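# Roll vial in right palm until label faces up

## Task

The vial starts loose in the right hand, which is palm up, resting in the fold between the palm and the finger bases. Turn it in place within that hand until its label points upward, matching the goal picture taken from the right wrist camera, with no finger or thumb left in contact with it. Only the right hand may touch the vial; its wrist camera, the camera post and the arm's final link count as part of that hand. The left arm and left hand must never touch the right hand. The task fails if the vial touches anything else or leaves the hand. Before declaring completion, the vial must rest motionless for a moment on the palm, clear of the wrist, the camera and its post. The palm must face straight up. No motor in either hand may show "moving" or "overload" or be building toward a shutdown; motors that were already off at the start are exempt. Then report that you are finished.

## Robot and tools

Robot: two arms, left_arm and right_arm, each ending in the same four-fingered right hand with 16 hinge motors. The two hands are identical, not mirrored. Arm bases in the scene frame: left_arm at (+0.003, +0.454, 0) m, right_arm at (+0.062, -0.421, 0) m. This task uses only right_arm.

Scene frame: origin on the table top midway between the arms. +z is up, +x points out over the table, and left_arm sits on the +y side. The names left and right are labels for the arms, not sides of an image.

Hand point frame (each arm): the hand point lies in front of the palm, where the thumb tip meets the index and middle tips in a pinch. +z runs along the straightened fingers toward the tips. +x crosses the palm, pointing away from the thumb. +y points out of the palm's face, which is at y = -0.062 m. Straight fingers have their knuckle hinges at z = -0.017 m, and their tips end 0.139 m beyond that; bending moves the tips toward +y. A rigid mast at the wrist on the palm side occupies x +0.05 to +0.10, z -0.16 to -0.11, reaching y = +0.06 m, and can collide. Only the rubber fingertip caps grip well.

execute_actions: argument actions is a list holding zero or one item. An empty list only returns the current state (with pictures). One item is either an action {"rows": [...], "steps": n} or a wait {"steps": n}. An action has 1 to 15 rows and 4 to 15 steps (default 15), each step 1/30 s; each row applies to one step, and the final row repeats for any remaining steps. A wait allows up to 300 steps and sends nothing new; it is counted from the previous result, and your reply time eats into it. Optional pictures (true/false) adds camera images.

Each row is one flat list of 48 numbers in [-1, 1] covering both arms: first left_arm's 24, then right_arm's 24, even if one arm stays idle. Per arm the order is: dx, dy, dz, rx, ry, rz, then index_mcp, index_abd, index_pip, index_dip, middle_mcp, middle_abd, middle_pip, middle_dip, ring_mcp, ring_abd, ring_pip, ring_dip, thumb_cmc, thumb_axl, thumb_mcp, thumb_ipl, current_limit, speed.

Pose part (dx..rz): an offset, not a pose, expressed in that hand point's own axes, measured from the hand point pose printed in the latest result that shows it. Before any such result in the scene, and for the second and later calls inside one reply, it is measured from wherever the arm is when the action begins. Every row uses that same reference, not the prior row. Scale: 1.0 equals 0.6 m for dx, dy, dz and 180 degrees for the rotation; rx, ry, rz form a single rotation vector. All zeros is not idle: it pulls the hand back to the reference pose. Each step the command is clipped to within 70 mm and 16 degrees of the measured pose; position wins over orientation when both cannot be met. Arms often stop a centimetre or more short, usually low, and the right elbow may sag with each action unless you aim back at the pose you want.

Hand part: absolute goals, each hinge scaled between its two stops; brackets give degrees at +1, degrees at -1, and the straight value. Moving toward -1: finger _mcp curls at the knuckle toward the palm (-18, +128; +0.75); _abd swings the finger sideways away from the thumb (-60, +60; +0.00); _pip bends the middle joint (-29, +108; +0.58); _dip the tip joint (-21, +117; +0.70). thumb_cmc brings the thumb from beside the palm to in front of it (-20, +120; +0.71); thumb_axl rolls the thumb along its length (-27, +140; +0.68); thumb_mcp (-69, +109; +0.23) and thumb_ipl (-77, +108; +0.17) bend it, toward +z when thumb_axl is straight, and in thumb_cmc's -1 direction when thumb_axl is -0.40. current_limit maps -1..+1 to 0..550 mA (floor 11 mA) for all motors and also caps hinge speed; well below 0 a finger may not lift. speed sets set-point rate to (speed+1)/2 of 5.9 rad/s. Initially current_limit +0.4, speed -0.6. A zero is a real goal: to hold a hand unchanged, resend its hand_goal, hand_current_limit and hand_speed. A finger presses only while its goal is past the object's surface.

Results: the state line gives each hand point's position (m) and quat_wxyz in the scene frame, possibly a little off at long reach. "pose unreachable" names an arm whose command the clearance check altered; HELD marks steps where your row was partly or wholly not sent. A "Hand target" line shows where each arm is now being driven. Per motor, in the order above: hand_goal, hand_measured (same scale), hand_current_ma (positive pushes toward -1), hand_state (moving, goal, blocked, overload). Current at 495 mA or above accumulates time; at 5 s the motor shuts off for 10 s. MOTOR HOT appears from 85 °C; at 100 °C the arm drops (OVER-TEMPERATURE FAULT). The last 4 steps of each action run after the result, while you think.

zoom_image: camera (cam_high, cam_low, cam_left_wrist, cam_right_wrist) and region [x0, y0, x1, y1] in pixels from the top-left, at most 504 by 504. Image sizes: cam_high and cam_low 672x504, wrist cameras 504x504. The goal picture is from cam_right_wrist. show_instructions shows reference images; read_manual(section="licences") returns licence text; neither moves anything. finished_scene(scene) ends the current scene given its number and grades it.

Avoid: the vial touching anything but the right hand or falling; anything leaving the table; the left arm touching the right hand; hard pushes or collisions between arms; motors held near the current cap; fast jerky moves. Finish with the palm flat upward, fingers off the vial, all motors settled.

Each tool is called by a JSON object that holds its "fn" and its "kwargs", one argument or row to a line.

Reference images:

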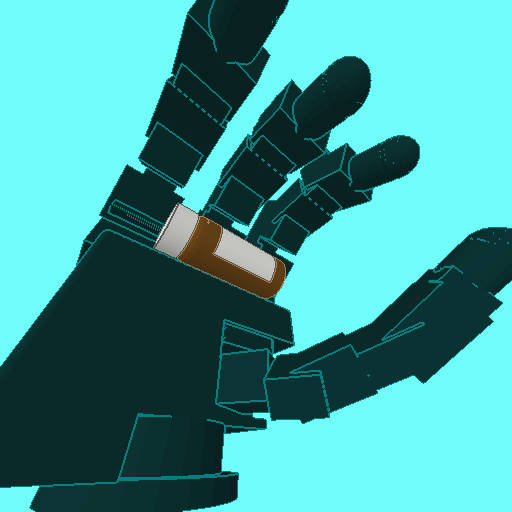

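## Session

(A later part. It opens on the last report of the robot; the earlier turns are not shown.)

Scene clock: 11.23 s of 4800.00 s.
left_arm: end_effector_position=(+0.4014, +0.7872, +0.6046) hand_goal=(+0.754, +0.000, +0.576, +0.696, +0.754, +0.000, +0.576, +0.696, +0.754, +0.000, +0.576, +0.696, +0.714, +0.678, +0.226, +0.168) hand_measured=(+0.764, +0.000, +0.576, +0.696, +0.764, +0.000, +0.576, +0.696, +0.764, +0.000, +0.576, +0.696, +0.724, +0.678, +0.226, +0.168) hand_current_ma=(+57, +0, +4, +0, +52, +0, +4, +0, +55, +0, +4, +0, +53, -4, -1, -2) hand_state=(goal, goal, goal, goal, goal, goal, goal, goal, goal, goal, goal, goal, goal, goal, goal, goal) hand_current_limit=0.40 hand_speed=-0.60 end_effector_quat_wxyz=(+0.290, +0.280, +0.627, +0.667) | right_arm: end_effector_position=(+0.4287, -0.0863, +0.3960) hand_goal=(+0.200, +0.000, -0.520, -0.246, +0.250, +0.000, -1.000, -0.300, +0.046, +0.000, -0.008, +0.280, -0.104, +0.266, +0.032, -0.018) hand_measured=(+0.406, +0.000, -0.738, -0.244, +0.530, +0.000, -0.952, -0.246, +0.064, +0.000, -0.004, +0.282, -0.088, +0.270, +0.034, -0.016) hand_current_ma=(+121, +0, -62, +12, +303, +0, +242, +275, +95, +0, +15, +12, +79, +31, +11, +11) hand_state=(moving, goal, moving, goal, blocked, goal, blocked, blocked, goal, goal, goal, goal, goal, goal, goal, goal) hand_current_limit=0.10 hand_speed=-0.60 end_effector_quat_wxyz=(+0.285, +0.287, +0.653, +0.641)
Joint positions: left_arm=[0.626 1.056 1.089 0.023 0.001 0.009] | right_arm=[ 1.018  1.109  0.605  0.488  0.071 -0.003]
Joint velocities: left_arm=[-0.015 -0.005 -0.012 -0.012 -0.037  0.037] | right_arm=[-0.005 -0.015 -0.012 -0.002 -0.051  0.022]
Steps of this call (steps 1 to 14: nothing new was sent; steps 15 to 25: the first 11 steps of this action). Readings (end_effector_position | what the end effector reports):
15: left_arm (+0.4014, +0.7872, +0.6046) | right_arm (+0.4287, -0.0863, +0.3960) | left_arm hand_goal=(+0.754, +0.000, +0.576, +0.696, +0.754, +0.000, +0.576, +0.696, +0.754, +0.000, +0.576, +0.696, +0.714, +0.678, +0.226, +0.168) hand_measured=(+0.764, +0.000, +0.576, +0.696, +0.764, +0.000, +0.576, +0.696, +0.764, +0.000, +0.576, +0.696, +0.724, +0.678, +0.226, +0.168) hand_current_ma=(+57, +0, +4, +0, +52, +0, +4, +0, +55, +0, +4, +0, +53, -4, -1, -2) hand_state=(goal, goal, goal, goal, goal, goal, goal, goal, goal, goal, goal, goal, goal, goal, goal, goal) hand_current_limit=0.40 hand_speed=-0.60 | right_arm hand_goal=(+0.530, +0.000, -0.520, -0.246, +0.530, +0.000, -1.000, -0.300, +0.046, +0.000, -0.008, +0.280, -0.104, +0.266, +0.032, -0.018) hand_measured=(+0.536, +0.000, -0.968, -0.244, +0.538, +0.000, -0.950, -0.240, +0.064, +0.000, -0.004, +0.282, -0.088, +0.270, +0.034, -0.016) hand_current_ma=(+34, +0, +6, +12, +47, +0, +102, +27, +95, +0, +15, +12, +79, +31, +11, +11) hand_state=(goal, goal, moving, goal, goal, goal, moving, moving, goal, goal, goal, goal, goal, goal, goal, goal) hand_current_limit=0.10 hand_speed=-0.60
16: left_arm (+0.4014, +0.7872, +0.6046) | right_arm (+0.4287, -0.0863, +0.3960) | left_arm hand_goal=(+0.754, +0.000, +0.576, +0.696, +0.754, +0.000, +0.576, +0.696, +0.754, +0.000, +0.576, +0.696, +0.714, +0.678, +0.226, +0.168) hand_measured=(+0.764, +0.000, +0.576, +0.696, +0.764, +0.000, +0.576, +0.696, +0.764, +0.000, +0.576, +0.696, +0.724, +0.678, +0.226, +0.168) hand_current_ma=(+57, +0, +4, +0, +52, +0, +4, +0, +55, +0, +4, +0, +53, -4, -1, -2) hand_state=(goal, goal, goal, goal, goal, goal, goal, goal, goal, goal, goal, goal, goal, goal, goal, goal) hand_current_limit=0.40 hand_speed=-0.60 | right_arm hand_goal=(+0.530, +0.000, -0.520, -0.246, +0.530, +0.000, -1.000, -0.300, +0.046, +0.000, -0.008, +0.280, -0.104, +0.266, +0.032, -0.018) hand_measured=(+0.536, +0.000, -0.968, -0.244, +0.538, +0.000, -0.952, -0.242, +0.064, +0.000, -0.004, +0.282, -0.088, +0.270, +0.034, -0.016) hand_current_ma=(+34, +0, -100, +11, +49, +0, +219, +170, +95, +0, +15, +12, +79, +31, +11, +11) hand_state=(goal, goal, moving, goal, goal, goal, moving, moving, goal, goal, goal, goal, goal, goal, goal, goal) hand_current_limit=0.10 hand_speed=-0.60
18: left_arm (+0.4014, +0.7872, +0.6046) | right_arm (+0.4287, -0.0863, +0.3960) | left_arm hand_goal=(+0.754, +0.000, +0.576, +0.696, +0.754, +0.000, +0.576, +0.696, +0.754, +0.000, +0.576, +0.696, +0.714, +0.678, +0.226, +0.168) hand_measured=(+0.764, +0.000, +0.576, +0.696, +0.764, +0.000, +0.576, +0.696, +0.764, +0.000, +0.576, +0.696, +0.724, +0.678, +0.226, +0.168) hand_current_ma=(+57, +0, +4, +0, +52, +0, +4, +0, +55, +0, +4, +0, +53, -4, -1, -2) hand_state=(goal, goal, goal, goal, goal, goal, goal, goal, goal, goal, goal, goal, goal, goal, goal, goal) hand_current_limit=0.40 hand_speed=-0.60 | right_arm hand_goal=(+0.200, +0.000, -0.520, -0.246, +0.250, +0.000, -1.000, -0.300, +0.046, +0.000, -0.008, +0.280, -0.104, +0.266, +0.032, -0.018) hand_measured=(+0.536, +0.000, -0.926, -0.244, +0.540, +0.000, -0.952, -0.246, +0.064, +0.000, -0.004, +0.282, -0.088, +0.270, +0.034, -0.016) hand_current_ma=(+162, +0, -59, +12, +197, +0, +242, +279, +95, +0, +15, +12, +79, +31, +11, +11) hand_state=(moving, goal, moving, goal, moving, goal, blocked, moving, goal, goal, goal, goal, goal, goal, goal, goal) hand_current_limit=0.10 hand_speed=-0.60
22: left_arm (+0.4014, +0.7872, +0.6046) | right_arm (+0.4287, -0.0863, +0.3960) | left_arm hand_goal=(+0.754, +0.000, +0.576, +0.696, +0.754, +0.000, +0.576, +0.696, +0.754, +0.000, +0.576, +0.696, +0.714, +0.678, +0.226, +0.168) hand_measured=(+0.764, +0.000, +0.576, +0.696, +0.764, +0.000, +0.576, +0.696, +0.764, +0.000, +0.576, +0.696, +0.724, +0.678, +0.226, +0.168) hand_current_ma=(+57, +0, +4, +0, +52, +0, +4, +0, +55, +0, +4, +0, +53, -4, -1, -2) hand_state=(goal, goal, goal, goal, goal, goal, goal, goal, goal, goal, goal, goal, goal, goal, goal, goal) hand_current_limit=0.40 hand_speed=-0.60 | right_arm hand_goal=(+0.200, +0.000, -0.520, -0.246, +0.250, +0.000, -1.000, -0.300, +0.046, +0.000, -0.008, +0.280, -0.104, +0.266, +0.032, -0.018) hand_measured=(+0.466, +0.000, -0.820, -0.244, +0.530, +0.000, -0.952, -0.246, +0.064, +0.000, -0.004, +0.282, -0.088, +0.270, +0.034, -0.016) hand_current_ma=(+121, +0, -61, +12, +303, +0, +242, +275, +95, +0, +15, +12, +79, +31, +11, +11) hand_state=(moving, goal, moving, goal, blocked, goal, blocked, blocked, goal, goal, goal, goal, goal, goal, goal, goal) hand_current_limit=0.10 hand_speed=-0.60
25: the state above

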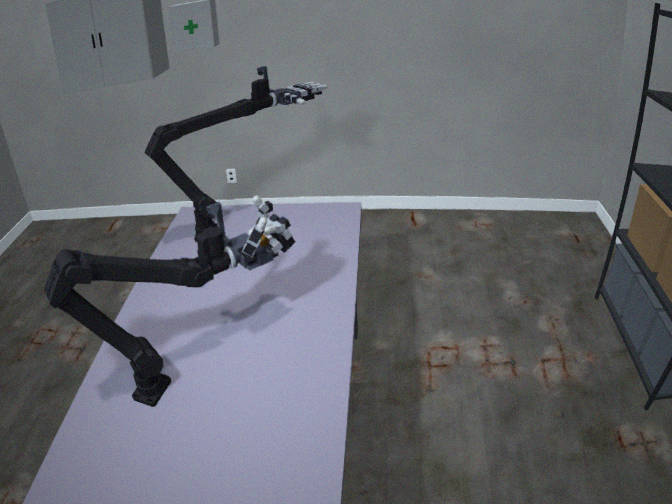

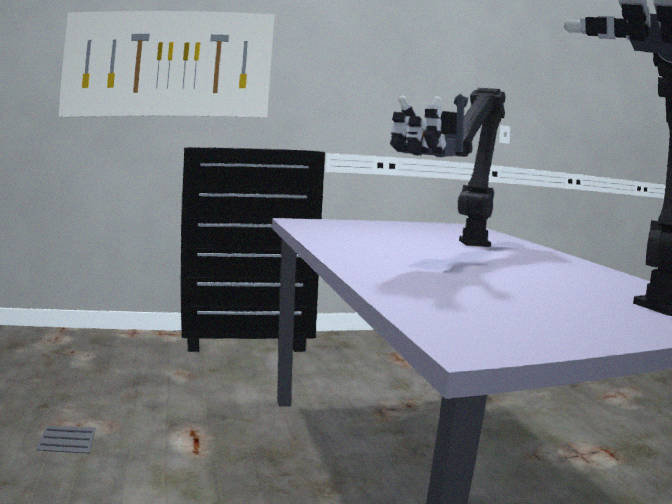

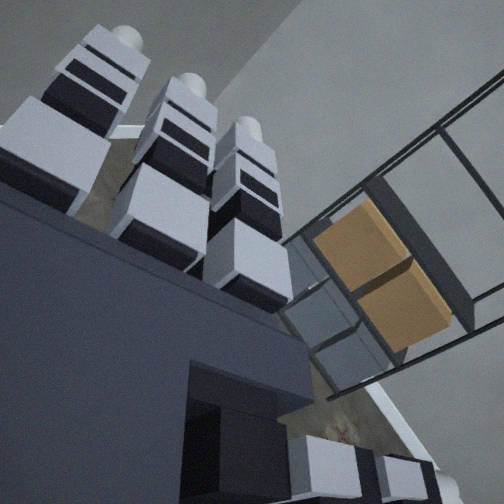

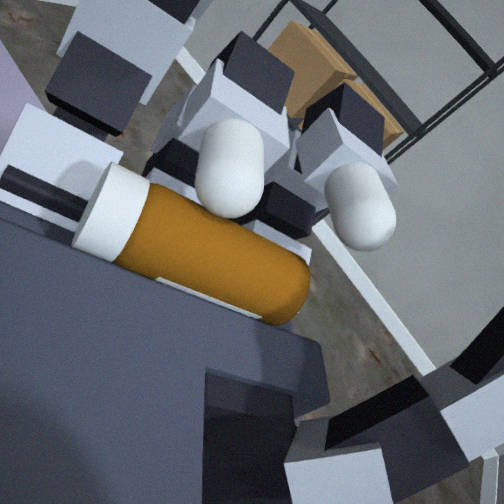

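{"fn": "execute_actions", "kwargs": {
  "actions": [
    {"rows": [[0.0002,0.0463,-0.0099,-0.0163,0.0003,-0.0002, 0.754,0,0.576,0.696,0.754,0,0.576,0.696,0.754,0,0.576,0.696,0.714,0.678,0.226,0.168,0.4,-0.6, 0,0.0333,0.0025,-0.0123,0.0004,0.001, 0.2,0,-0.52,-0.246,0.52,0,-0.965,-0.24,0.046,0,-0.008,0.28,-0.104,0.266,0.032,-0.018,0.6,-0.3],[0.0002,0.0463,-0.0099,-0.0163,0.0003,-0.0002, 0.754,0,0.576,0.696,0.754,0,0.576,0.696,0.754,0,0.576,0.696,0.714,0.678,0.226,0.168,0.4,-0.6, 0,0.0333,0.0025,-0.0123,0.0004,0.001, 0.2,0,-0.52,-0.246,0.52,0,-0.965,-0.24,0.046,0,-0.008,0.28,-0.104,0.266,0.032,-0.018,0.6,-0.3],[0.0002,0.0463,-0.0099,-0.0163,0.0003,-0.0002, 0.754,0,0.576,0.696,0.754,0,0.576,0.696,0.754,0,0.576,0.696,0.714,0.678,0.226,0.168,0.4,-0.6, 0,0.0333,0.0025,-0.0123,0.0004,0.001, 0.2,0,-0.52,-0.246,0.52,0,-0.965,-0.24,0.046,0,-0.008,0.28,-0.104,0.266,0.032,-0.018,0.6,-0.3],[0.0002,0.0463,-0.0099,-0.0163,0.0003,-0.0002, 0.754,0,0.576,0.696,0.754,0,0.576,0.696,0.754,0,0.576,0.696,0.714,0.678,0.226,0.168,0.4,-0.6, 0,0.0333,0.0025,-0.0123,0.0004,0.001, 0.2,0,-0.52,-0.246,0.52,0,-0.965,-0.24,0.046,0,-0.008,0.28,-0.104,0.266,0.032,-0.018,0.6,-0.3],[0.0002,0.0463,-0.0099,-0.0163,0.0003,-0.0002, 0.754,0,0.576,0.696,0.754,0,0.576,0.696,0.754,0,0.576,0.696,0.714,0.678,0.226,0.168,0.4,-0.6, 0,0.0333,0.0025,-0.0123,0.0004,0.001, 0.2,0,-0.52,-0.246,0.25,0,-0.96,-0.24,0.046,0,-0.008,0.28,-0.104,0.266,0.032,-0.018,0.6,-0.7],[0.0002,0.0463,-0.0099,-0.0163,0.0003,-0.0002, 0.754,0,0.576,0.696,0.754,0,0.576,0.696,0.754,0,0.576,0.696,0.714,0.678,0.226,0.168,0.4,-0.6, 0,0.0333,0.0025,-0.0123,0.0004,0.001, 0.2,0,-0.52,-0.246,0.25,0,-0.96,-0.24,0.046,0,-0.008,0.28,-0.104,0.266,0.032,-0.018,0.6,-0.7],[0.0002,0.0463,-0.0099,-0.0163,0.0003,-0.0002, 0.754,0,0.576,0.696,0.754,0,0.576,0.696,0.754,0,0.576,0.696,0.714,0.678,0.226,0.168,0.4,-0.6, 0,0.0333,0.0025,-0.0123,0.0004,0.001, 0.2,0,-0.52,-0.246,0.25,0,-0.955,-0.24,0.046,0,-0.008,0.28,-0.104,0.266,0.032,-0.018,0.6,-0.7],[0.0002,0.0463,-0.0099,-0.0163,0.0003,-0.0002, 0.754,0,0.576,0.696,0.754,0,0.576,0.696,0.754,0,0.576,0.696,0.714,0.678,0.226,0.168,0.4,-0.6, 0,0.0333,0.0025,-0.0123,0.0004,0.001, 0.2,0,-0.52,-0.246,0.25,0,-0.95,-0.24,0.046,0,-0.008,0.28,-0.104,0.266,0.032,-0.018,0.6,-0.7],[0.0002,0.0463,-0.0099,-0.0163,0.0003,-0.0002, 0.754,0,0.576,0.696,0.754,0,0.576,0.696,0.754,0,0.576,0.696,0.714,0.678,0.226,0.168,0.4,-0.6, 0,0.0333,0.0025,-0.0123,0.0004,0.001, 0.2,0,-0.52,-0.246,0.25,0,-0.945,-0.24,0.046,0,-0.008,0.28,-0.104,0.266,0.032,-0.018,0.6,-0.7],[0.0002,0.0463,-0.0099,-0.0163,0.0003,-0.0002, 0.754,0,0.576,0.696,0.754,0,0.576,0.696,0.754,0,0.576,0.696,0.714,0.678,0.226,0.168,0.4,-0.6, 0,0.0333,0.0025,-0.0123,0.0004,0.001, 0.2,0,-0.52,-0.246,0.25,0,-0.94,-0.24,0.046,0,-0.008,0.28,-0.104,0.266,0.032,-0.018,0.6,-0.7],[0.0002,0.0463,-0.0099,-0.0163,0.0003,-0.0002, 0.754,0,0.576,0.696,0.754,0,0.576,0.696,0.754,0,0.576,0.696,0.714,0.678,0.226,0.168,0.4,-0.6, 0,0.0333,0.0025,-0.0123,0.0004,0.001, 0.2,0,-0.52,-0.246,0.25,0,-0.935,-0.24,0.046,0,-0.008,0.28,-0.104,0.266,0.032,-0.018,0.6,-0.7]], "steps": 15}
  ],
  "pictures": true
}}

Scene clock: 45.00 s of 4800.00 s.
left_arm: end_effector_position=(+0.4014, +0.7872, +0.6046) hand_goal=(+0.754, +0.000, +0.576, +0.696, +0.754, +0.000, +0.576, +0.696, +0.754, +0.000, +0.576, +0.696, +0.714, +0.678, +0.226, +0.168) hand_measured=(+0.764, +0.000, +0.576, +0.696, +0.764, +0.000, +0.576, +0.696, +0.764, +0.000, +0.576, +0.696, +0.724, +0.678, +0.226, +0.168) hand_current_ma=(+57, +0, +4, +0, +52, +0, +4, +0, +55, +0, +4, +0, +53, -4, -1, -2) hand_state=(goal, goal, goal, goal, goal, goal, goal, goal, goal, goal, goal, goal, goal, goal, goal, goal) hand_current_limit=0.40 hand_speed=-0.60 end_effector_quat_wxyz=(+0.290, +0.280, +0.627, +0.667) | right_arm: end_effector_position=(+0.4287, -0.0863, +0.3960) hand_goal=(+0.200, +0.000, -0.520, -0.246, +0.250, +0.000, -0.934, -0.240, +0.046, +0.000, -0.008, +0.280, -0.104, +0.266, +0.032, -0.018) hand_measured=(+0.216, +0.000, -0.526, -0.244, +0.468, +0.000, -0.922, -0.232, +0.064, +0.000, -0.004, +0.282, -0.088, +0.270, +0.034, -0.016) hand_current_ma=(+85, +0, -28, +12, +308, +0, +140, +50, +95, +0, +15, +12, +79, +31, +11, +11) hand_state=(goal, goal, goal, goal, moving, goal, moving, moving, goal, goal, goal, goal, goal, goal, goal, goal) hand_current_limit=0.60 hand_speed=-0.70 end_effector_quat_wxyz=(+0.285, +0.287, +0.653, +0.641)
Joint positions: left_arm=[0.626 1.056 1.089 0.023 0.001 0.009] | right_arm=[ 1.018  1.109  0.605  0.488  0.071 -0.003]
Joint velocities: left_arm=[-0.005 -0.005 -0.007  0.002 -0.037  0.022] | right_arm=[-0.005 -0.005 -0.017  0.017 -0.037 -0.022]
Off your previous action's commanded pose (left_arm): 0.028 m, 3 deg at its last step (step 4 of this call).
Off your previous action's commanded pose (right_arm): 0.020 m, 2 deg at its last step (step 4 of this call).
Steps of this call (steps 1 to 4: the last 4 steps of your previous action; steps 5 to 90: nothing new was sent; then 30.40 s passed at rest; steps 91 to 101: the first 11 steps of this action). Readings (end_effector_position | what the end effector reports):
91: left_arm (+0.4014, +0.7872, +0.6046) | right_arm (+0.4287, -0.0863, +0.3960) | left_arm hand_goal=(+0.754, +0.000, +0.576, +0.696, +0.754, +0.000, +0.576, +0.696, +0.754, +0.000, +0.576, +0.696, +0.714, +0.678, +0.226, +0.168) hand_measured=(+0.764, +0.000, +0.576, +0.696, +0.764, +0.000, +0.576, +0.696, +0.764, +0.000, +0.576, +0.696, +0.724, +0.678, +0.226, +0.168) hand_current_ma=(+57, +0, +4, +0, +52, +0, +4, +0, +55, +0, +4, +0, +53, -4, -1, -2) hand_state=(goal, goal, goal, goal, goal, goal, goal, goal, goal, goal, goal, goal, goal, goal, goal, goal) hand_current_limit=0.40 hand_speed=-0.60 | right_arm hand_goal=(+0.200, +0.000, -0.520, -0.246, +0.520, +0.000, -0.964, -0.240, +0.046, +0.000, -0.008, +0.280, -0.104, +0.266, +0.032, -0.018) hand_measured=(+0.216, +0.000, -0.526, -0.244, +0.530, +0.000, -0.952, -0.246, +0.064, +0.000, -0.004, +0.282, -0.088, +0.270, +0.034, -0.016) hand_current_ma=(+85, +0, -28, +12, +303, +0, +242, +275, +95, +0, +15, +12, +79, +31, +11, +11) hand_state=(goal, goal, goal, goal, moving, goal, moving, moving, goal, goal, goal, goal, goal, goal, goal, goal) hand_current_limit=0.60 hand_speed=-0.30
92: left_arm (+0.4014, +0.7872, +0.6046) | right_arm (+0.4287, -0.0863, +0.3960) | left_arm hand_goal=(+0.754, +0.000, +0.576, +0.696, +0.754, +0.000, +0.576, +0.696, +0.754, +0.000, +0.576, +0.696, +0.714, +0.678, +0.226, +0.168) hand_measured=(+0.764, +0.000, +0.576, +0.696, +0.764, +0.000, +0.576, +0.696, +0.764, +0.000, +0.576, +0.696, +0.724, +0.678, +0.226, +0.168) hand_current_ma=(+57, +0, +4, +0, +52, +0, +4, +0, +55, +0, +4, +0, +53, -4, -1, -2) hand_state=(goal, goal, goal, goal, goal, goal, goal, goal, goal, goal, goal, goal, goal, goal, goal, goal) hand_current_limit=0.40 hand_speed=-0.60 | right_arm hand_goal=(+0.200, +0.000, -0.520, -0.246, +0.520, +0.000, -0.964, -0.240, +0.046, +0.000, -0.008, +0.280, -0.104, +0.266, +0.032, -0.018) hand_measured=(+0.216, +0.000, -0.526, -0.244, +0.532, +0.000, -0.950, -0.244, +0.064, +0.000, -0.004, +0.282, -0.088, +0.270, +0.034, -0.016) hand_current_ma=(+85, +0, -28, +12, +73, +0, +127, +24, +95, +0, +15, +12, +79, +31, +11, +11) hand_state=(goal, goal, goal, goal, moving, goal, moving, moving, goal, goal, goal, goal, goal, goal, goal, goal) hand_current_limit=0.60 hand_speed=-0.30
94: left_arm (+0.4014, +0.7872, +0.6046) | right_arm (+0.4287, -0.0863, +0.3960) | left_arm hand_goal=(+0.754, +0.000, +0.576, +0.696, +0.754, +0.000, +0.576, +0.696, +0.754, +0.000, +0.576, +0.696, +0.714, +0.678, +0.226, +0.168) hand_measured=(+0.764, +0.000, +0.576, +0.696, +0.764, +0.000, +0.576, +0.696, +0.764, +0.000, +0.576, +0.696, +0.724, +0.678, +0.226, +0.168) hand_current_ma=(+57, +0, +4, +0, +52, +0, +4, +0, +55, +0, +4, +0, +53, -4, -1, -2) hand_state=(goal, goal, goal, goal, goal, goal, goal, goal, goal, goal, goal, goal, goal, goal, goal, goal) hand_current_limit=0.40 hand_speed=-0.60 | right_arm hand_goal=(+0.200, +0.000, -0.520, -0.246, +0.520, +0.000, -0.964, -0.240, +0.046, +0.000, -0.008, +0.280, -0.104, +0.266, +0.032, -0.018) hand_measured=(+0.216, +0.000, -0.526, -0.244, +0.536, +0.000, -0.950, -0.234, +0.064, +0.000, -0.004, +0.282, -0.088, +0.270, +0.034, -0.016) hand_current_ma=(+85, +0, -28, +12, +88, +0, +63, +23, +95, +0, +15, +12, +79, +31, +11, +11) hand_state=(goal, goal, goal, goal, goal, goal, moving, moving, goal, goal, goal, goal, goal, goal, goal, goal) hand_current_limit=0.60 hand_speed=-0.30
98: left_arm (+0.4014, +0.7872, +0.6046) | right_arm (+0.4287, -0.0863, +0.3960) | left_arm hand_goal=(+0.754, +0.000, +0.576, +0.696, +0.754, +0.000, +0.576, +0.696, +0.754, +0.000, +0.576, +0.696, +0.714, +0.678, +0.226, +0.168) hand_measured=(+0.764, +0.000, +0.576, +0.696, +0.764, +0.000, +0.576, +0.696, +0.764, +0.000, +0.576, +0.696, +0.724, +0.678, +0.226, +0.168) hand_current_ma=(+57, +0, +4, +0, +52, +0, +4, +0, +55, +0, +4, +0, +53, -4, -1, -2) hand_state=(goal, goal, goal, goal, goal, goal, goal, goal, goal, goal, goal, goal, goal, goal, goal, goal) hand_current_limit=0.40 hand_speed=-0.60 | right_arm hand_goal=(+0.200, +0.000, -0.520, -0.246, +0.250, +0.000, -0.950, -0.240, +0.046, +0.000, -0.008, +0.280, -0.104, +0.266, +0.032, -0.018) hand_measured=(+0.216, +0.000, -0.526, -0.244, +0.516, +0.000, -0.946, -0.234, +0.064, +0.000, -0.004, +0.282, -0.088, +0.270, +0.034, -0.016) hand_current_ma=(+85, +0, -28, +12, +268, +0, +83, +29, +95, +0, +15, +12, +79, +31, +11, +11) hand_state=(goal, goal, goal, goal, moving, goal, moving, goal, goal, goal, goal, goal, goal, goal, goal, goal) hand_current_limit=0.60 hand_speed=-0.70
101: the state above

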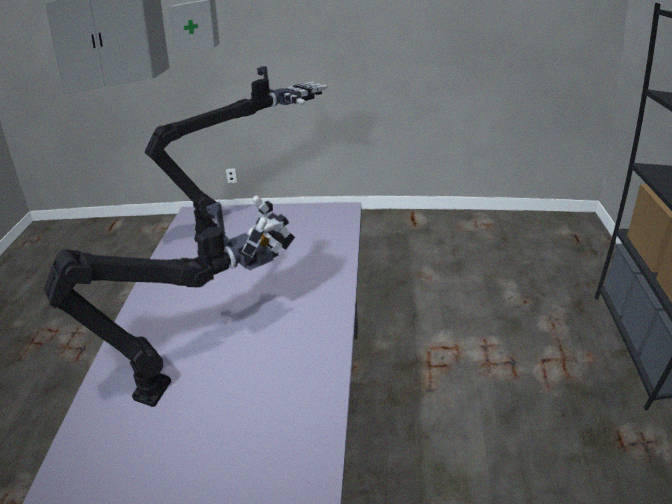

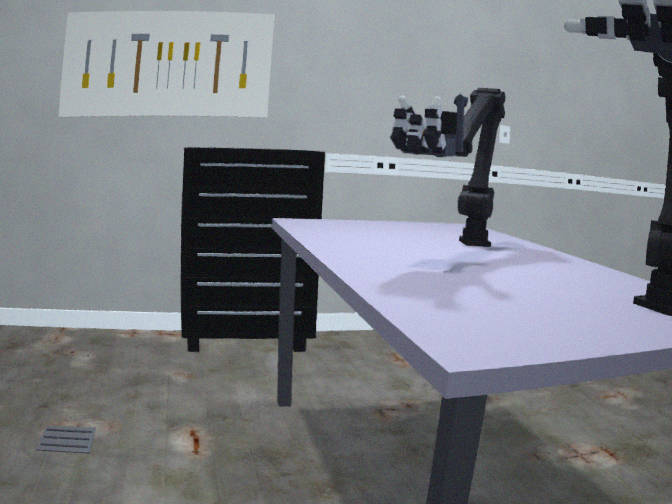

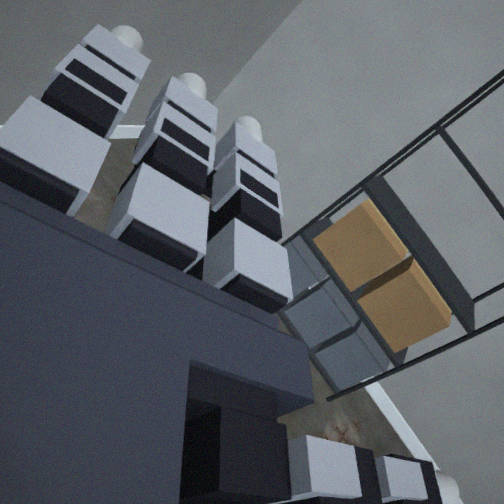

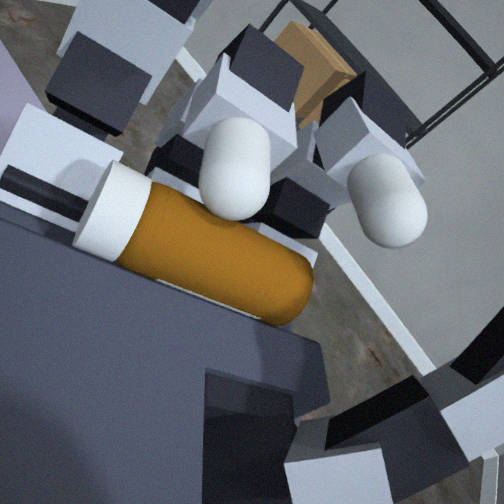

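{"fn": "execute_actions", "kwargs": {
  "actions": [
    {"steps": 8}
  ],
  "pictures": true
}}

Scene clock: 45.27 s of 4800.00 s.
left_arm: end_effector_position=(+0.4014, +0.7872, +0.6046) hand_goal=(+0.754, +0.000, +0.576, +0.696, +0.754, +0.000, +0.576, +0.696, +0.754, +0.000, +0.576, +0.696, +0.714, +0.678, +0.226, +0.168) hand_measured=(+0.764, +0.000, +0.576, +0.696, +0.764, +0.000, +0.576, +0.696, +0.764, +0.000, +0.576, +0.696, +0.724, +0.678, +0.226, +0.168) hand_current_ma=(+57, +0, +4, +0, +52, +0, +4, +0, +55, +0, +4, +0, +53, -4, -1, -2) hand_state=(goal, goal, goal, goal, goal, goal, goal, goal, goal, goal, goal, goal, goal, goal, goal, goal) hand_current_limit=0.40 hand_speed=-0.60 end_effector_quat_wxyz=(+0.290, +0.280, +0.627, +0.667) | right_arm: end_effector_position=(+0.4287, -0.0863, +0.3960) hand_goal=(+0.200, +0.000, -0.520, -0.246, +0.250, +0.000, -0.934, -0.240, +0.046, +0.000, -0.008, +0.280, -0.104, +0.266, +0.032, -0.018) hand_measured=(+0.216, +0.000, -0.526, -0.244, +0.396, +0.000, -0.888, -0.220, +0.064, +0.000, -0.004, +0.282, -0.088, +0.270, +0.034, -0.016) hand_current_ma=(+85, +0, -28, +12, +407, +0, +248, +104, +95, +0, +15, +12, +79, +31, +11, +11) hand_state=(goal, goal, goal, goal, moving, goal, moving, moving, goal, goal, goal, goal, goal, goal, goal, goal) hand_current_limit=0.60 hand_speed=-0.70 end_effector_quat_wxyz=(+0.285, +0.287, +0.653, +0.641)
Joint positions: left_arm=[0.626 1.056 1.089 0.023 0.001 0.009] | right_arm=[ 1.018  1.109  0.605  0.488  0.071 -0.003]
Joint velocities: left_arm=[-0.005 -0.005 -0.007  0.002 -0.081 -0.022] | right_arm=[-0.005 -0.015 -0.002  0.007 -0.007 -0.007]
Hand target (left_arm): +0.395, +0.782, +0.631; +0.296, +0.271, +0.610, +0.683
Hand target (right_arm): +0.430, -0.086, +0.416; +0.289, +0.282, +0.640, +0.654
Off the commanded pose (left_arm): 0.028 m, 3 deg.
Off the commanded pose (right_arm): 0.020 m, 2 deg.
Kept back: nothing.
Steps of this call (steps 1 to 4: the last 4 steps of your previous action; steps 5 to 8: nothing new was sent). Readings (end_effector_position | what the end effector reports):
1: left_arm (+0.4014, +0.7872, +0.6046) | right_arm (+0.4287, -0.0863, +0.3960) | left_arm hand_goal=(+0.754, +0.000, +0.576, +0.696, +0.754, +0.000, +0.576, +0.696, +0.754, +0.000, +0.576, +0.696, +0.714, +0.678, +0.226, +0.168) hand_measured=(+0.764, +0.000, +0.576, +0.696, +0.764, +0.000, +0.576, +0.696, +0.764, +0.000, +0.576, +0.696, +0.724, +0.678, +0.226, +0.168) hand_current_ma=(+57, +0, +4, +0, +52, +0, +4, +0, +55, +0, +4, +0, +53, -4, -1, -2) hand_state=(goal, goal, goal, goal, goal, goal, goal, goal, goal, goal, goal, goal, goal, goal, goal, goal) hand_current_limit=0.40 hand_speed=-0.60 | right_arm hand_goal=(+0.200, +0.000, -0.520, -0.246, +0.250, +0.000, -0.934, -0.240, +0.046, +0.000, -0.008, +0.280, -0.104, +0.266, +0.032, -0.018) hand_measured=(+0.216, +0.000, -0.526, -0.244, +0.454, +0.000, -0.914, -0.230, +0.064, +0.000, -0.004, +0.282, -0.088, +0.270, +0.034, -0.016) hand_current_ma=(+85, +0, -28, +12, +318, +0, +149, +58, +95, +0, +15, +12, +79, +31, +11, +11) hand_state=(goal, goal, goal, goal, moving, goal, moving, moving, goal, goal, goal, goal, goal, goal, goal, goal) hand_current_limit=0.60 hand_speed=-0.70
2: left_arm (+0.4014, +0.7872, +0.6046) | right_arm (+0.4287, -0.0863, +0.3960) | left_arm hand_goal=(+0.754, +0.000, +0.576, +0.696, +0.754, +0.000, +0.576, +0.696, +0.754, +0.000, +0.576, +0.696, +0.714, +0.678, +0.226, +0.168) hand_measured=(+0.764, +0.000, +0.576, +0.696, +0.764, +0.000, +0.576, +0.696, +0.764, +0.000, +0.576, +0.696, +0.724, +0.678, +0.226, +0.168) hand_current_ma=(+57, +0, +4, +0, +52, +0, +4, +0, +55, +0, +4, +0, +53, -4, -1, -2) hand_state=(goal, goal, goal, goal, goal, goal, goal, goal, goal, goal, goal, goal, goal, goal, goal, goal) hand_current_limit=0.40 hand_speed=-0.60 | right_arm hand_goal=(+0.200, +0.000, -0.520, -0.246, +0.250, +0.000, -0.934, -0.240, +0.046, +0.000, -0.008, +0.280, -0.104, +0.266, +0.032, -0.018) hand_measured=(+0.216, +0.000, -0.526, -0.244, +0.440, +0.000, -0.908, -0.230, +0.064, +0.000, -0.004, +0.282, -0.088, +0.270, +0.034, -0.016) hand_current_ma=(+85, +0, -28, +12, +326, +0, +171, +62, +95, +0, +15, +12, +79, +31, +11, +11) hand_state=(goal, goal, goal, goal, moving, goal, moving, moving, goal, goal, goal, goal, goal, goal, goal, goal) hand_current_limit=0.60 hand_speed=-0.70
4: left_arm (+0.4014, +0.7872, +0.6046) | right_arm (+0.4287, -0.0863, +0.3960) | left_arm hand_goal=(+0.754, +0.000, +0.576, +0.696, +0.754, +0.000, +0.576, +0.696, +0.754, +0.000, +0.576, +0.696, +0.714, +0.678, +0.226, +0.168) hand_measured=(+0.764, +0.000, +0.576, +0.696, +0.764, +0.000, +0.576, +0.696, +0.764, +0.000, +0.576, +0.696, +0.724, +0.678, +0.226, +0.168) hand_current_ma=(+57, +0, +4, +0, +52, +0, +4, +0, +55, +0, +4, +0, +53, -4, -1, -2) hand_state=(goal, goal, goal, goal, goal, goal, goal, goal, goal, goal, goal, goal, goal, goal, goal, goal) hand_current_limit=0.40 hand_speed=-0.60 | right_arm hand_goal=(+0.200, +0.000, -0.520, -0.246, +0.250, +0.000, -0.934, -0.240, +0.046, +0.000, -0.008, +0.280, -0.104, +0.266, +0.032, -0.018) hand_measured=(+0.216, +0.000, -0.526, -0.244, +0.420, +0.000, -0.898, -0.226, +0.064, +0.000, -0.004, +0.282, -0.088, +0.270, +0.034, -0.016) hand_current_ma=(+85, +0, -28, +12, +367, +0, +209, +83, +95, +0, +15, +12, +79, +31, +11, +11) hand_state=(goal, goal, goal, goal, moving, goal, moving, moving, goal, goal, goal, goal, goal, goal, goal, goal) hand_current_limit=0.60 hand_speed=-0.70
8: the state above

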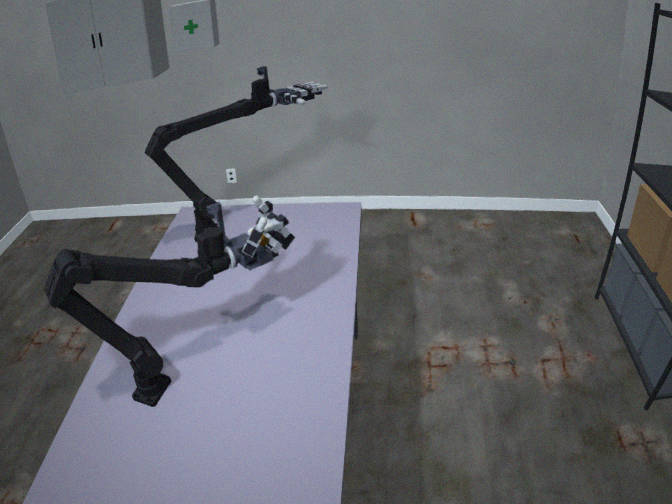

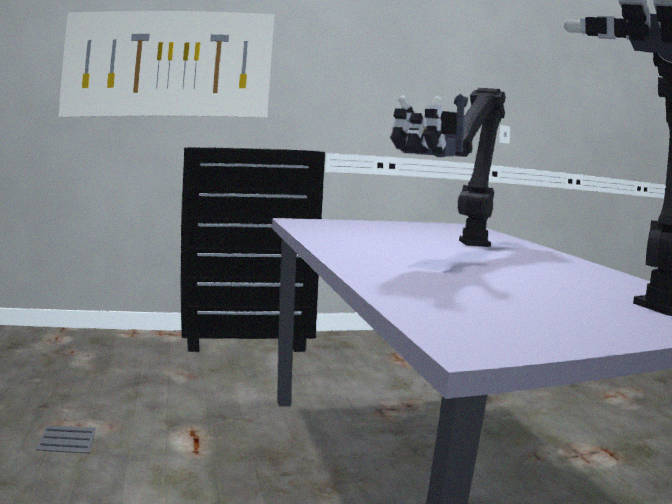

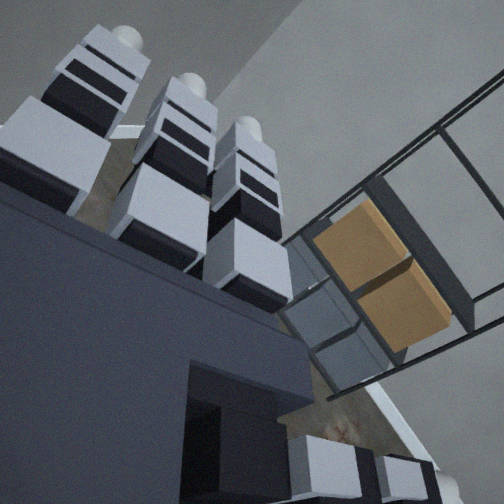

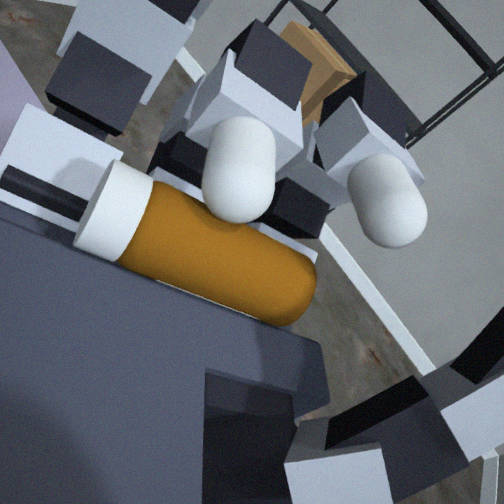

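{"fn": "execute_actions", "kwargs": {
  "actions": [
    {"rows": [[0.0002,0.0463,-0.0099,-0.0163,0.0003,-0.0002, 0.754,0,0.576,0.696,0.754,0,0.576,0.696,0.754,0,0.576,0.696,0.714,0.678,0.226,0.168,0.4,-0.6, 0,0.0333,0.0025,-0.0123,0.0004,0.001, 0.2,0,-0.52,-0.246,0.40,0,-0.90,-0.22,0.046,0,-0.008,0.28,-0.104,0.266,0.032,-0.018,0.4,-0.2],[0.0002,0.0463,-0.0099,-0.0163,0.0003,-0.0002, 0.754,0,0.576,0.696,0.754,0,0.576,0.696,0.754,0,0.576,0.696,0.714,0.678,0.226,0.168,0.4,-0.6, 0,0.0333,0.0025,-0.0123,0.0004,0.001, 0.2,0,-0.52,-0.246,0.40,0,-0.90,-0.22,0.046,0,-0.008,0.28,-0.104,0.266,0.032,-0.018,0.4,-0.2],[0.0002,0.0463,-0.0099,-0.0163,0.0003,-0.0002, 0.754,0,0.576,0.696,0.754,0,0.576,0.696,0.754,0,0.576,0.696,0.714,0.678,0.226,0.168,0.4,-0.6, 0,0.0333,0.0025,-0.0123,0.0004,0.001, 0.2,0,-0.52,-0.246,0.40,0,-0.48,-0.22,0.046,0,-0.008,0.28,-0.104,0.266,0.032,-0.018,0.4,-0.2],[0.0002,0.0463,-0.0099,-0.0163,0.0003,-0.0002, 0.754,0,0.576,0.696,0.754,0,0.576,0.696,0.754,0,0.576,0.696,0.714,0.678,0.226,0.168,0.4,-0.6, 0,0.0333,0.0025,-0.0123,0.0004,0.001, 0.2,0,-0.52,-0.246,0.40,0,-0.48,-0.22,0.046,0,-0.008,0.28,-0.104,0.266,0.032,-0.018,0.4,-0.2],[0.0002,0.0463,-0.0099,-0.0163,0.0003,-0.0002, 0.754,0,0.576,0.696,0.754,0,0.576,0.696,0.754,0,0.576,0.696,0.714,0.678,0.226,0.168,0.4,-0.6, 0,0.0333,0.0025,-0.0123,0.0004,0.001, 0.2,0,-0.52,-0.246,0.40,0,-0.48,-0.22,0.046,0,-0.008,0.28,-0.104,0.266,0.032,-0.018,0.4,-0.2],[0.0002,0.0463,-0.0099,-0.0163,0.0003,-0.0002, 0.754,0,0.576,0.696,0.754,0,0.576,0.696,0.754,0,0.576,0.696,0.714,0.678,0.226,0.168,0.4,-0.6, 0,0.0333,0.0025,-0.0123,0.0004,0.001, 0.2,0,-0.52,-0.246,0.12,0,-0.48,-0.64,0.046,0,-0.008,0.28,-0.104,0.266,0.032,-0.018,0.4,-0.2]], "steps": 15}
  ],
  "pictures": true
}}

Scene clock: 48.73 s of 4800.00 s.
left_arm: end_effector_position=(+0.4014, +0.7872, +0.6046) hand_goal=(+0.754, +0.000, +0.576, +0.696, +0.754, +0.000, +0.576, +0.696, +0.754, +0.000, +0.576, +0.696, +0.714, +0.678, +0.226, +0.168) hand_measured=(+0.764, +0.000, +0.576, +0.696, +0.764, +0.000, +0.576, +0.696, +0.764, +0.000, +0.576, +0.696, +0.724, +0.678, +0.226, +0.168) hand_current_ma=(+57, +0, +4, +0, +52, +0, +4, +0, +55, +0, +4, +0, +53, -4, -1, -2) hand_state=(goal, goal, goal, goal, goal, goal, goal, goal, goal, goal, goal, goal, goal, goal, goal, goal) hand_current_limit=0.40 hand_speed=-0.60 end_effector_quat_wxyz=(+0.290, +0.280, +0.627, +0.667) | right_arm: end_effector_position=(+0.4287, -0.0863, +0.3960) hand_goal=(+0.200, +0.000, -0.520, -0.246, +0.120, +0.000, -0.480, -0.640, +0.046, +0.000, -0.008, +0.280, -0.104, +0.266, +0.032, -0.018) hand_measured=(+0.216, +0.000, -0.526, -0.244, +0.296, +0.000, -0.640, -0.364, +0.064, +0.000, -0.004, +0.282, -0.088, +0.270, +0.034, -0.016) hand_current_ma=(+84, +0, -28, +12, +152, +0, -69, +90, +94, +0, +15, +12, +79, +31, +11, +11) hand_state=(goal, goal, goal, goal, moving, goal, moving, moving, goal, goal, goal, goal, goal, goal, goal, goal) hand_current_limit=0.40 hand_speed=-0.20 end_effector_quat_wxyz=(+0.285, +0.287, +0.653, +0.641)
Joint positions: left_arm=[0.626 1.056 1.089 0.023 0.001 0.009] | right_arm=[ 1.018  1.109  0.605  0.488  0.071 -0.003]
Joint velocities: left_arm=[-0.015 -0.005 -0.002 -0.002 -0.066  0.007] | right_arm=[-0.005 -0.024 -0.002  0.007 -0.022  0.022]
Steps of this call (steps 1 to 90: nothing new was sent; then 0.10 s passed at rest; steps 91 to 101: the first 11 steps of this action). Readings (end_effector_position | what the end effector reports):
91: left_arm (+0.4014, +0.7872, +0.6046) | right_arm (+0.4287, -0.0863, +0.3960) | left_arm hand_goal=(+0.754, +0.000, +0.576, +0.696, +0.754, +0.000, +0.576, +0.696, +0.754, +0.000, +0.576, +0.696, +0.714, +0.678, +0.226, +0.168) hand_measured=(+0.764, +0.000, +0.576, +0.696, +0.764, +0.000, +0.576, +0.696, +0.764, +0.000, +0.576, +0.696, +0.724, +0.678, +0.226, +0.168) hand_current_ma=(+57, +0, +4, +0, +52, +0, +4, +0, +55, +0, +4, +0, +53, -4, -1, -2) hand_state=(goal, goal, goal, goal, goal, goal, goal, goal, goal, goal, goal, goal, goal, goal, goal, goal) hand_current_limit=0.40 hand_speed=-0.60 | right_arm hand_goal=(+0.200, +0.000, -0.520, -0.246, +0.400, +0.000, -0.900, -0.220, +0.046, +0.000, -0.008, +0.280, -0.104, +0.266, +0.032, -0.018) hand_measured=(+0.216, +0.000, -0.526, -0.244, +0.374, +0.000, -0.878, -0.216, +0.064, +0.000, -0.004, +0.282, -0.088, +0.270, +0.034, -0.016) hand_current_ma=(+85, +0, -28, +12, +440, +0, +282, +123, +95, +0, +15, +12, +79, +31, +11, +11) hand_state=(goal, goal, goal, goal, moving, goal, moving, moving, goal, goal, goal, goal, goal, goal, goal, goal) hand_current_limit=0.40 hand_speed=-0.20
92: left_arm (+0.4014, +0.7872, +0.6046) | right_arm (+0.4287, -0.0863, +0.3960) | left_arm hand_goal=(+0.754, +0.000, +0.576, +0.696, +0.754, +0.000, +0.576, +0.696, +0.754, +0.000, +0.576, +0.696, +0.714, +0.678, +0.226, +0.168) hand_measured=(+0.764, +0.000, +0.576, +0.696, +0.764, +0.000, +0.576, +0.696, +0.764, +0.000, +0.576, +0.696, +0.724, +0.678, +0.226, +0.168) hand_current_ma=(+57, +0, +4, +0, +52, +0, +4, +0, +55, +0, +4, +0, +53, -4, -1, -2) hand_state=(goal, goal, goal, goal, goal, goal, goal, goal, goal, goal, goal, goal, goal, goal, goal, goal) hand_current_limit=0.40 hand_speed=-0.60 | right_arm hand_goal=(+0.200, +0.000, -0.520, -0.246, +0.400, +0.000, -0.900, -0.220, +0.046, +0.000, -0.008, +0.280, -0.104, +0.266, +0.032, -0.018) hand_measured=(+0.216, +0.000, -0.526, -0.244, +0.376, +0.000, -0.876, -0.214, +0.064, +0.000, -0.004, +0.282, -0.088, +0.270, +0.034, -0.016) hand_current_ma=(+85, +0, -28, +12, +120, +0, +173, +60, +95, +0, +15, +12, +79, +31, +11, +11) hand_state=(goal, goal, goal, goal, moving, goal, moving, moving, goal, goal, goal, goal, goal, goal, goal, goal) hand_current_limit=0.40 hand_speed=-0.20
94: left_arm (+0.4014, +0.7872, +0.6046) | right_arm (+0.4287, -0.0863, +0.3960) | left_arm hand_goal=(+0.754, +0.000, +0.576, +0.696, +0.754, +0.000, +0.576, +0.696, +0.754, +0.000, +0.576, +0.696, +0.714, +0.678, +0.226, +0.168) hand_measured=(+0.764, +0.000, +0.576, +0.696, +0.764, +0.000, +0.576, +0.696, +0.764, +0.000, +0.576, +0.696, +0.724, +0.678, +0.226, +0.168) hand_current_ma=(+57, +0, +4, +0, +52, +0, +4, +0, +55, +0, +4, +0, +53, -4, -1, -2) hand_state=(goal, goal, goal, goal, goal, goal, goal, goal, goal, goal, goal, goal, goal, goal, goal, goal) hand_current_limit=0.40 hand_speed=-0.60 | right_arm hand_goal=(+0.200, +0.000, -0.520, -0.246, +0.400, +0.000, -0.480, -0.220, +0.046, +0.000, -0.008, +0.280, -0.104, +0.266, +0.032, -0.018) hand_measured=(+0.216, +0.000, -0.526, -0.244, +0.402, +0.000, -0.880, -0.214, +0.064, +0.000, -0.004, +0.282, -0.088, +0.270, +0.034, -0.016) hand_current_ma=(+82, +0, -28, +12, +76, +0, -159, +17, +93, +0, +15, +12, +79, +30, +11, +11) hand_state=(goal, goal, goal, goal, moving, goal, moving, moving, goal, goal, goal, goal, goal, goal, goal, goal) hand_current_limit=0.40 hand_speed=-0.20
98: left_arm (+0.4014, +0.7872, +0.6046) | right_arm (+0.4287, -0.0863, +0.3960) | left_arm hand_goal=(+0.754, +0.000, +0.576, +0.696, +0.754, +0.000, +0.576, +0.696, +0.754, +0.000, +0.576, +0.696, +0.714, +0.678, +0.226, +0.168) hand_measured=(+0.764, +0.000, +0.576, +0.696, +0.764, +0.000, +0.576, +0.696, +0.764, +0.000, +0.576, +0.696, +0.724, +0.678, +0.226, +0.168) hand_current_ma=(+57, +0, +4, +0, +52, +0, +4, +0, +55, +0, +4, +0, +53, -4, -1, -2) hand_state=(goal, goal, goal, goal, goal, goal, goal, goal, goal, goal, goal, goal, goal, goal, goal, goal) hand_current_limit=0.40 hand_speed=-0.60 | right_arm hand_goal=(+0.200, +0.000, -0.520, -0.246, +0.120, +0.000, -0.480, -0.640, +0.046, +0.000, -0.008, +0.280, -0.104, +0.266, +0.032, -0.018) hand_measured=(+0.216, +0.000, -0.526, -0.244, +0.374, +0.000, -0.750, -0.260, +0.064, +0.000, -0.004, +0.282, -0.088, +0.270, +0.034, -0.016) hand_current_ma=(+84, +0, -28, +12, +58, +0, -89, +5, +94, +0, +15, +12, +79, +31, +11, +11) hand_state=(goal, goal, goal, goal, moving, goal, moving, moving, goal, goal, goal, goal, goal, goal, goal, goal) hand_current_limit=0.40 hand_speed=-0.20
101: the state above

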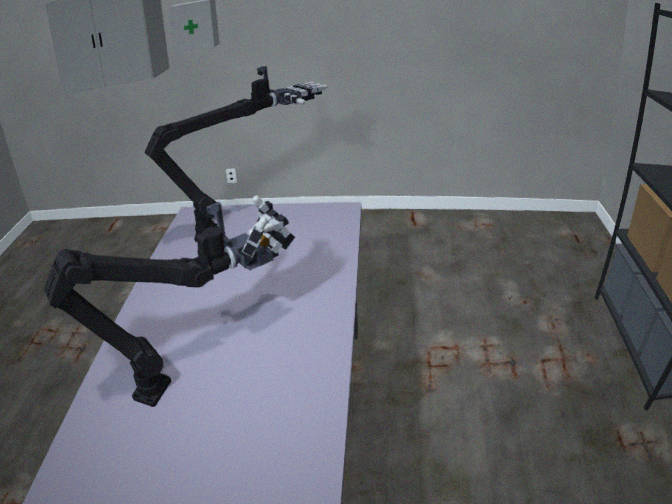

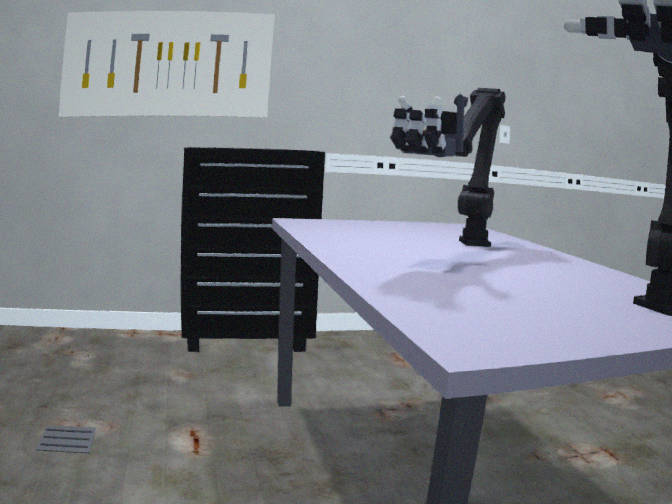

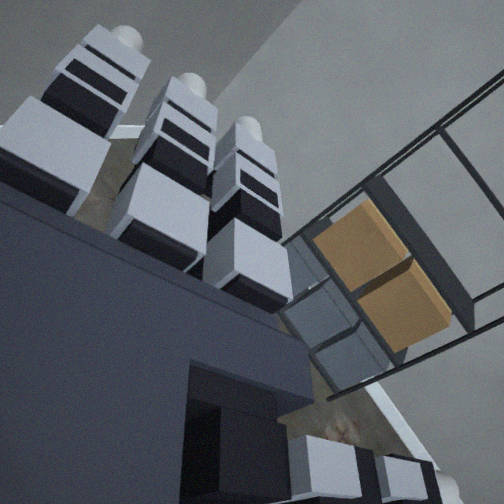

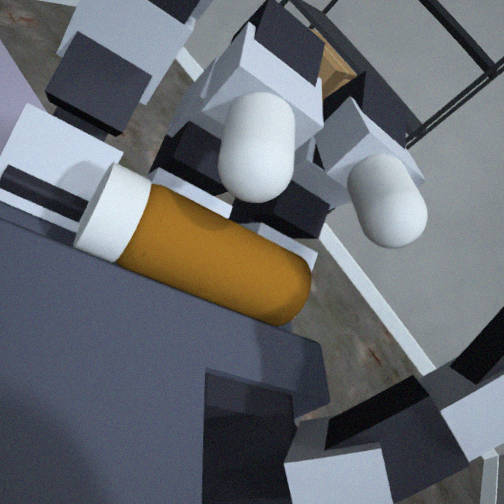

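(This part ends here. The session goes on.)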